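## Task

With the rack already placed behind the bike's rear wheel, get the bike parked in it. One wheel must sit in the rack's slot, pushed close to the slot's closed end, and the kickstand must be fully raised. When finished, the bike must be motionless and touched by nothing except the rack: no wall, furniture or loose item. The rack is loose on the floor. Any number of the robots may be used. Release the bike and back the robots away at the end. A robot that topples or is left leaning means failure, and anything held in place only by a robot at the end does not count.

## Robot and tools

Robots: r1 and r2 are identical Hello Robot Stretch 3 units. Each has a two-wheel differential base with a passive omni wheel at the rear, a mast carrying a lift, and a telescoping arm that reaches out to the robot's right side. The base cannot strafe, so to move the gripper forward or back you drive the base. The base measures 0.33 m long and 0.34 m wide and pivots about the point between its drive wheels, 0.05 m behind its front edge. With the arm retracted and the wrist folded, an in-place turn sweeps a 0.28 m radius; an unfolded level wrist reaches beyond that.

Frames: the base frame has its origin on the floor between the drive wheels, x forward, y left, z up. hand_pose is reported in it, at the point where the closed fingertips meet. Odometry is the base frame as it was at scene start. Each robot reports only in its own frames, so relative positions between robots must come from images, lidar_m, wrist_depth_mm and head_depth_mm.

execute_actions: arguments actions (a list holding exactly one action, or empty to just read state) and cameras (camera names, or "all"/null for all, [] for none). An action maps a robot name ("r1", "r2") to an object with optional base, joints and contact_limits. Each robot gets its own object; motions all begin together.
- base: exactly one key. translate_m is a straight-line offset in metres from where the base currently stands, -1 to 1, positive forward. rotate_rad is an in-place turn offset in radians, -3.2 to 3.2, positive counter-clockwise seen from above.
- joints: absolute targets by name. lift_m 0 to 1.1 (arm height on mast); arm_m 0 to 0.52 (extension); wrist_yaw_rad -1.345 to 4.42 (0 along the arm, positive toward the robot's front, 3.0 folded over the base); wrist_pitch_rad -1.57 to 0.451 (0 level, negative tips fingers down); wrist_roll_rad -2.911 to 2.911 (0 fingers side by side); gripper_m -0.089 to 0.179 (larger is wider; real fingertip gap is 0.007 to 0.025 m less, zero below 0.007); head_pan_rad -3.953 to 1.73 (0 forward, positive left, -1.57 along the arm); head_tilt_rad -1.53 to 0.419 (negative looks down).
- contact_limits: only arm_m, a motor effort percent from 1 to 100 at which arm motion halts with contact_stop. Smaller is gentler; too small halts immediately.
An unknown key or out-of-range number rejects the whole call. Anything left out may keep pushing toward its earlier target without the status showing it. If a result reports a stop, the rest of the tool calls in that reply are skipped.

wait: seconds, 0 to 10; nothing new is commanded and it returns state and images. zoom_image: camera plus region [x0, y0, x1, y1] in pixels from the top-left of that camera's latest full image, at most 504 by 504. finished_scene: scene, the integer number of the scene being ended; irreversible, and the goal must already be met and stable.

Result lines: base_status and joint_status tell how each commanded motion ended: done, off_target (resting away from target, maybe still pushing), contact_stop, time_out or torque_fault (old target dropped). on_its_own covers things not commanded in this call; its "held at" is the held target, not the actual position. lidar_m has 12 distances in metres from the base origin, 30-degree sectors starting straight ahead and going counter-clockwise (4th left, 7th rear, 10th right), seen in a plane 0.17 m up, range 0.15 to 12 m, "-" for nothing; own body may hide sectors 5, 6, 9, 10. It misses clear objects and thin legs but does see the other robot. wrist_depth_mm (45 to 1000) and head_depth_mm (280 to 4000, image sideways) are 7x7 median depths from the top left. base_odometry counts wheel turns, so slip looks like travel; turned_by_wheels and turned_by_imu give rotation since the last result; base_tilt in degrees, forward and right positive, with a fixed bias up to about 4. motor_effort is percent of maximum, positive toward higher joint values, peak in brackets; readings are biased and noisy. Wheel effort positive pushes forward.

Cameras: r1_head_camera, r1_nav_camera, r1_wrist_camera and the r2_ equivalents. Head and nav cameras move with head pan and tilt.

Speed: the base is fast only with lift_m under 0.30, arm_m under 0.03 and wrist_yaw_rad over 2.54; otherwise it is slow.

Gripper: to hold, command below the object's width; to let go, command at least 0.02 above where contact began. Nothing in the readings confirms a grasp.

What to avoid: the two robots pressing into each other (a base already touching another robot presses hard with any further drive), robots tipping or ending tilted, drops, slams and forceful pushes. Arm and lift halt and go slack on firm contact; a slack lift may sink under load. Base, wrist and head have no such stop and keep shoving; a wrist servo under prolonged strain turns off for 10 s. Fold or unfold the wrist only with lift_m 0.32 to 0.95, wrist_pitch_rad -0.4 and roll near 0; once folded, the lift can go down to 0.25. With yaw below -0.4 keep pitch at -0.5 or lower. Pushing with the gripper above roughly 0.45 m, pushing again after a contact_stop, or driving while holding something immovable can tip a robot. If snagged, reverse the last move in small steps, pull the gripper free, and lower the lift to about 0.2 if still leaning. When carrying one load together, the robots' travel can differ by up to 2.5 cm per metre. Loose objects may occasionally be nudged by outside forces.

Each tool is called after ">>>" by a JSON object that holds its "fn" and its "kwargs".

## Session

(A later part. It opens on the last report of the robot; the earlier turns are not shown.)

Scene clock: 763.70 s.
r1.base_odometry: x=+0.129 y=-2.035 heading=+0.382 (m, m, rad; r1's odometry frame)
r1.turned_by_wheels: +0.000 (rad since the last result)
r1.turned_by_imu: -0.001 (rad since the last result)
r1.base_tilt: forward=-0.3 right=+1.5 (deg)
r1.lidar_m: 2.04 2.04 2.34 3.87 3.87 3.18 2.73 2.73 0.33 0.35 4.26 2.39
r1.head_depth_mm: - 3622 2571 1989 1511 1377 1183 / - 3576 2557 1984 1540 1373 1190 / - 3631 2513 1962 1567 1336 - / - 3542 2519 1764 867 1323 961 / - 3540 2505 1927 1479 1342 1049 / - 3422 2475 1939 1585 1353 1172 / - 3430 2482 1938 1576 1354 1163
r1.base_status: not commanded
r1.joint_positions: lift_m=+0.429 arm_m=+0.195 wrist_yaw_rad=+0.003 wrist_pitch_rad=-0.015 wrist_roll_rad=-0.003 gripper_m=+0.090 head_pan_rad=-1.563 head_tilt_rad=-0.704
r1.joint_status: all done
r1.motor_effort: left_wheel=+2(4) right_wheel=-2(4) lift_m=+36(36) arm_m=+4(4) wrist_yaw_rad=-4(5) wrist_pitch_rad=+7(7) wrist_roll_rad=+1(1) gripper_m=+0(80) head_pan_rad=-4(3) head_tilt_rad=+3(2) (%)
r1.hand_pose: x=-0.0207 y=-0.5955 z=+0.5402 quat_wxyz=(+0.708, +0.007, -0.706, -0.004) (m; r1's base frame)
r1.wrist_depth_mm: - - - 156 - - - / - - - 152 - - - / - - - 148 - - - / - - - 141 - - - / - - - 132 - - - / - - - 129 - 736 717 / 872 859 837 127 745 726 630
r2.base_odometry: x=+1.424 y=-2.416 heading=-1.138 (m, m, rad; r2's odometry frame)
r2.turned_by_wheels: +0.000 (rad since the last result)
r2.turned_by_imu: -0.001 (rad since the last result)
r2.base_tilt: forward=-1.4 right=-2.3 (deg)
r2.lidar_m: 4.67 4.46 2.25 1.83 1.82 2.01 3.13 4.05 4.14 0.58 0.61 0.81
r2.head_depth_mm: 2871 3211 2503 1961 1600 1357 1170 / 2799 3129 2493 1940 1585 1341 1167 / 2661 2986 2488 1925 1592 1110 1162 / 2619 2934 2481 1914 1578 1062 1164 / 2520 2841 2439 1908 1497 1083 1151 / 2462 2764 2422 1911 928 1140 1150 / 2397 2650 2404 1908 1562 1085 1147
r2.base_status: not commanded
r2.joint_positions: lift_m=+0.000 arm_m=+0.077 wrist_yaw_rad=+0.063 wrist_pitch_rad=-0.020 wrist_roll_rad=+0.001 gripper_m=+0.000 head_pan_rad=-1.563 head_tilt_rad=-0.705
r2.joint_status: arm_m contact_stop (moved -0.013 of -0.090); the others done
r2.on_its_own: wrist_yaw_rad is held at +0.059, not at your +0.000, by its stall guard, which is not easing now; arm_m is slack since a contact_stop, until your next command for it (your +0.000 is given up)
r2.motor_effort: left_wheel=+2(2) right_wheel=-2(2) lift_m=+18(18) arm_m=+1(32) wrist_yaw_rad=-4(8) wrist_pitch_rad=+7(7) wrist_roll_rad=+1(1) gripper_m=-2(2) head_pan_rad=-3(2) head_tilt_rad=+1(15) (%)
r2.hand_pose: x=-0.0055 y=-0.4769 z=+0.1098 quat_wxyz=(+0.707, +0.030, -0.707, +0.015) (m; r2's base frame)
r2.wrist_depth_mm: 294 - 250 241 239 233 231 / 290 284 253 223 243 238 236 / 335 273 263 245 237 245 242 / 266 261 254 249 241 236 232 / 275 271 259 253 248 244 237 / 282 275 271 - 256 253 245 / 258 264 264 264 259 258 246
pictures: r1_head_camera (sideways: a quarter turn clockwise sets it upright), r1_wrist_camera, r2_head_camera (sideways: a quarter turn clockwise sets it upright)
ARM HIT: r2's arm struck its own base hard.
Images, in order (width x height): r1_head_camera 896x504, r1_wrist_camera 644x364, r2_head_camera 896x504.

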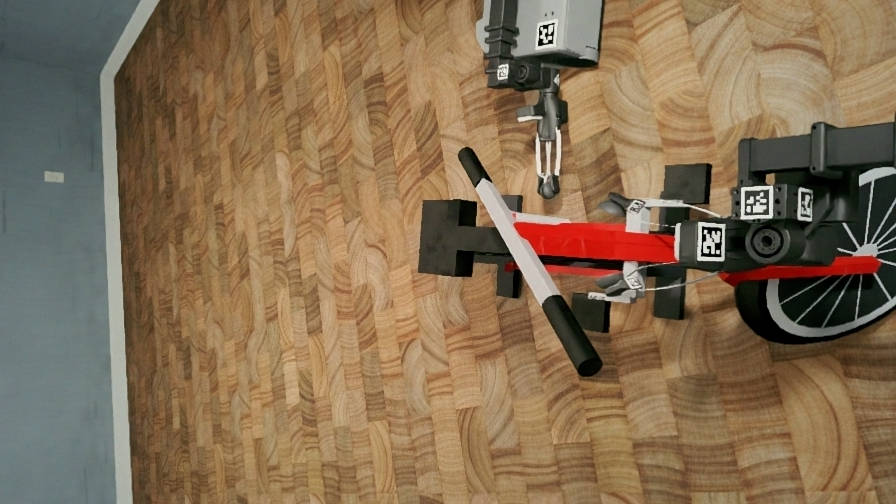

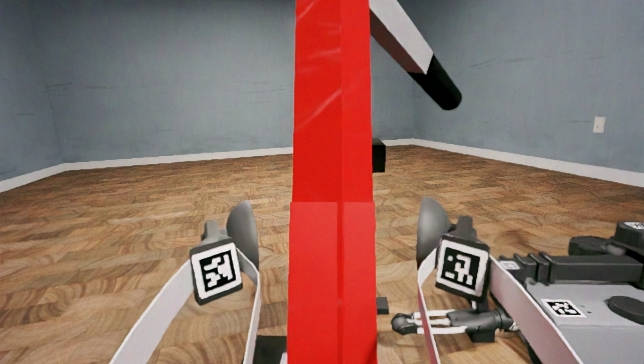

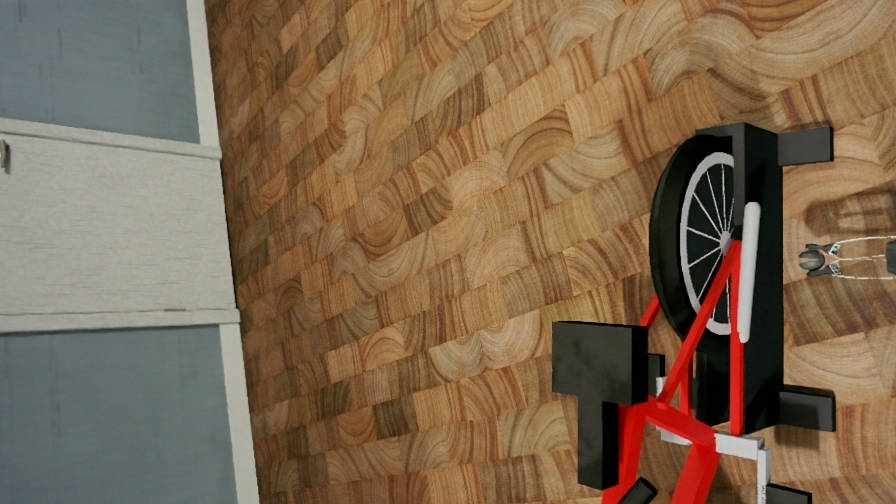

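>>> {"fn": "execute_actions", "kwargs": {"actions": [{"r1": {"joints": {"arm_m": 0.01}}, "r2": {"joints": {"lift_m": 0.25, "arm_m": 0.09}, "base": {"translate_m": -0.5}}}], "cameras": []}}

>>> {"fn": "execute_actions", "kwargs": {"actions": [{"r1": {"base": {"translate_m": 0.5}, "joints": {"head_pan_rad": -2.2, "head_tilt_rad": -0.6}}}], "cameras": ["r1_head_camera", "r1_nav_camera", "r2_nav_camera"]}}

Scene clock: 777.13 s.
r1.base_odometry: x=+0.129 y=-2.035 heading=+0.382 (m, m, rad; r1's odometry frame)
r1.turned_by_wheels: +0.000 (rad since the last result)
r1.turned_by_imu: -0.001 (rad since the last result)
r1.base_tilt: forward=-0.4 right=+1.4 (deg)
r1.lidar_m: 2.04 2.04 2.34 3.86 3.87 3.18 2.73 2.73 0.33 0.35 4.25 2.39
r1.head_depth_mm: - 3687 2463 1852 1625 1364 1189 / - 3682 2358 1919 1629 1372 1181 / - 3585 2518 1975 1607 1314 901 / - 3432 2488 1775 868 972 930 / - 3459 2449 1966 1486 1357 1049 / - 3497 2489 1941 1583 1350 1166 / - 3425 2456 1930 1592 1347 1165
r1.base_status: not commanded
r1.joint_positions: lift_m=+0.429 arm_m=+0.010 wrist_yaw_rad=+0.002 wrist_pitch_rad=-0.016 wrist_roll_rad=-0.003 gripper_m=+0.090 head_pan_rad=-1.563 head_tilt_rad=-0.704
r1.joint_status: all done
r1.motor_effort: left_wheel=+2(2) right_wheel=-1(1) lift_m=+36(36) arm_m=-4(5) wrist_yaw_rad=-1(2) wrist_pitch_rad=+7(8) wrist_roll_rad=+1(1) gripper_m=+0(0) head_pan_rad=-3(3) head_tilt_rad=+1(3) (%)
r1.hand_pose: x=-0.0210 y=-0.4111 z=+0.5399 quat_wxyz=(+0.708, +0.007, -0.706, -0.005) (m; r1's base frame)
r1.wrist_depth_mm: - - - - - - - / - - - - - - - / - - - 620 - - - / - - - - - - - / - - - 919 - - - / - - - 649 - - - / 855 862 838 287 790 801 789
r2.base_odometry: x=+1.214 y=-1.962 heading=-1.138 (m, m, rad; r2's odometry frame)
r2.turned_by_wheels: +0.000 (rad since the last result)
r2.turned_by_imu: +0.000 (rad since the last result)
r2.base_tilt: forward=-1.4 right=-2.3 (deg)
r2.lidar_m: 1.76 4.01 2.03 1.65 1.65 1.81 2.84 3.57 3.83 3.10 0.67 0.82
r2.head_depth_mm: 3071 3363 2510 1959 1597 1351 1172 / 2944 3226 2478 1941 1591 1347 1164 / 2867 3112 2462 1932 1580 1342 1167 / 2756 3083 2468 1932 1574 1365 1183 / 2677 2977 2456 1913 1584 1333 1154 / 2604 2916 2436 1906 1571 1300 1153 / 2543 2835 2408 1889 1554 1137 1152
r2.base_status: done
r2.joint_positions: lift_m=+0.250 arm_m=+0.090 wrist_yaw_rad=+0.061 wrist_pitch_rad=-0.020 wrist_roll_rad=+0.001 gripper_m=+0.000 head_pan_rad=-1.563 head_tilt_rad=-0.705
r2.joint_status: all done
r2.on_its_own: wrist_yaw_rad is held at +0.059, not at your +0.000, by its stall guard, which is not easing now
r2.motor_effort: left_wheel=+2(4) right_wheel=-2(6) lift_m=+32(35) arm_m=+7(5) wrist_yaw_rad=-2(3) wrist_pitch_rad=+7(7) wrist_roll_rad=+1(1) gripper_m=-1(2) head_pan_rad=-2(2) head_tilt_rad=+1(2) (%)
r2.hand_pose: x=-0.0059 y=-0.4898 z=+0.3590 quat_wxyz=(+0.707, +0.029, -0.707, +0.014) (m; r2's base frame)
r2.wrist_depth_mm: - - - - - - - / - - - - - - - / - - - - - - - / - - - - - - - / - - - - - - - / 338 838 844 - 899 881 881 / 339 647 639 654 638 675 676
pictures: none
No camera images: the call's "cameras" was empty. Leave "cameras" out to get every camera's image.

Scene clock: 783.27 s.
r1.base_odometry: x=+0.593 y=-1.849 heading=+0.382 (m, m, rad; r1's odometry frame)
r1.turned_by_wheels: +0.000 (rad since the last result)
r1.turned_by_imu: +0.002 (rad since the last result)
r1.base_tilt: forward=-0.4 right=+1.4 (deg)
r1.lidar_m: 1.56 1.56 1.79 3.06 3.99 3.74 3.21 0.63 0.62 4.76 3.25 1.83
r1.head_depth_mm: 2797 3035 3142 2272 1777 1460 1207 / 3013 3199 3141 2272 1781 1084 1128 / 3207 3445 2929 2239 1725 1074 1119 / 3430 3825 2784 2134 1645 1369 1154 / 3695 - 2919 2001 1414 1401 1225 / - - 2970 2202 1632 1442 1229 / - - 2970 2218 1721 1431 1218
r1.base_status: done
r1.joint_positions: lift_m=+0.429 arm_m=+0.010 wrist_yaw_rad=+0.002 wrist_pitch_rad=-0.016 wrist_roll_rad=-0.003 gripper_m=+0.090 head_pan_rad=-2.193 head_tilt_rad=-0.606
r1.joint_status: all done
r1.motor_effort: left_wheel=+1(6) right_wheel=+0(3) lift_m=+36(36) arm_m=-4(4) wrist_yaw_rad=-1(1) wrist_pitch_rad=+8(8) wrist_roll_rad=+1(1) gripper_m=+0(0) head_pan_rad=-4(41) head_tilt_rad=+4(15) (%)
r1.hand_pose: x=-0.0210 y=-0.4111 z=+0.5399 quat_wxyz=(+0.708, +0.007, -0.706, -0.005) (m; r1's base frame)
r1.wrist_depth_mm: - - - - - - - / - - - - - - - / - - - - - - 610 / - - - - - - - / - - - - - 839 - / - - - - - 748 707 / 875 855 838 843 815 787 598
r2.base_odometry: x=+1.214 y=-1.962 heading=-1.138 (m, m, rad; r2's odometry frame)
r2.turned_by_wheels: +0.000 (rad since the last result)
r2.turned_by_imu: -0.001 (rad since the last result)
r2.base_tilt: forward=-1.5 right=-2.2 (deg)
r2.lidar_m: 5.14 4.00 2.03 1.66 1.65 1.82 2.84 3.57 3.81 3.09 0.67 0.82
r2.head_depth_mm: 3074 3338 2513 1952 1589 1348 1171 / 2961 3260 2498 1945 1589 1355 1169 / 2858 3130 2470 1943 1587 1341 1160 / 2756 3086 2462 1930 1568 1368 1177 / 2652 2924 2440 1915 1575 1334 1152 / 2605 2901 2428 1895 1559 1302 1155 / 2506 2841 2428 1890 1558 1137 1149
r2.base_status: not commanded
r2.joint_positions: lift_m=+0.250 arm_m=+0.090 wrist_yaw_rad=+0.061 wrist_pitch_rad=-0.020 wrist_roll_rad=+0.001 gripper_m=+0.000 head_pan_rad=-1.563 head_tilt_rad=-0.705
r2.joint_status: not commanded
r2.on_its_own: wrist_yaw_rad is held at +0.059, not at your +0.000, by its stall guard, which is not easing now
r2.motor_effort: left_wheel=+2(2) right_wheel=-2(2) lift_m=+32(32) arm_m=+7(7) wrist_yaw_rad=-2(2) wrist_pitch_rad=+7(7) wrist_roll_rad=+1(1) gripper_m=-3(3) head_pan_rad=-2(2) head_tilt_rad=+1(2) (%)
r2.hand_pose: x=-0.0059 y=-0.4898 z=+0.3590 quat_wxyz=(+0.707, +0.029, -0.707, +0.014) (m; r2's base frame)
r2.wrist_depth_mm: - - - - - - - / - - - - - - - / - - - - - - - / - - - - - - - / - - - - - - - / 332 827 836 - 898 879 913 / 340 642 637 642 620 658 667
pictures: r1_head_camera (sideways: a quarter turn clockwise sets it upright), r1_nav_camera (sideways: a quarter turn counterclockwise sets it upright), r2_nav_camera (sideways: a quarter turn counterclockwise sets it upright)
Images, in order (width x height): r1_head_camera 896x504, r1_nav_camera 672x504, r2_nav_camera 672x504.

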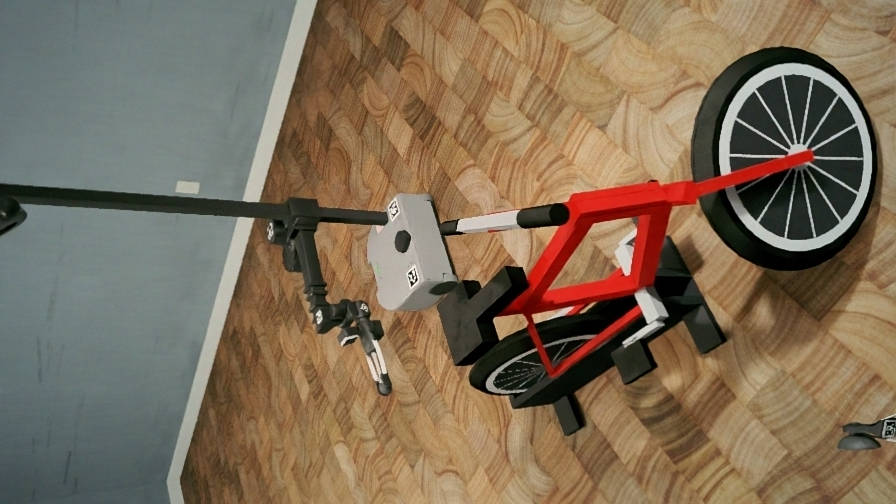

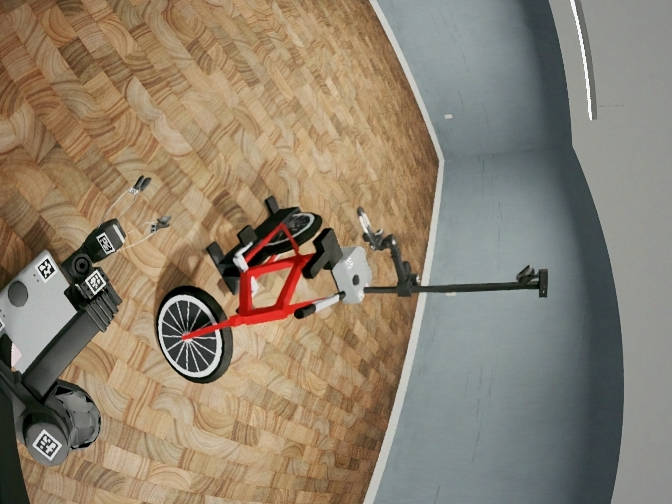

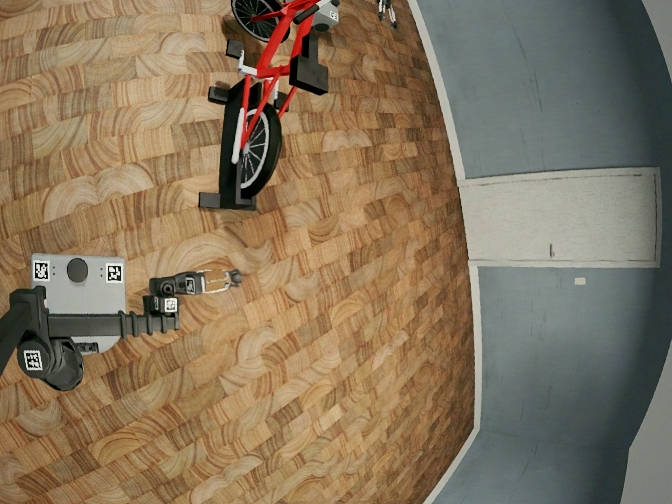

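The bike stands in the rack with the kickstand folded, and both robots are clear.

>>> {"fn": "finished_scene", "kwargs": {"scene": 1}}

The scene is finished: the task was done.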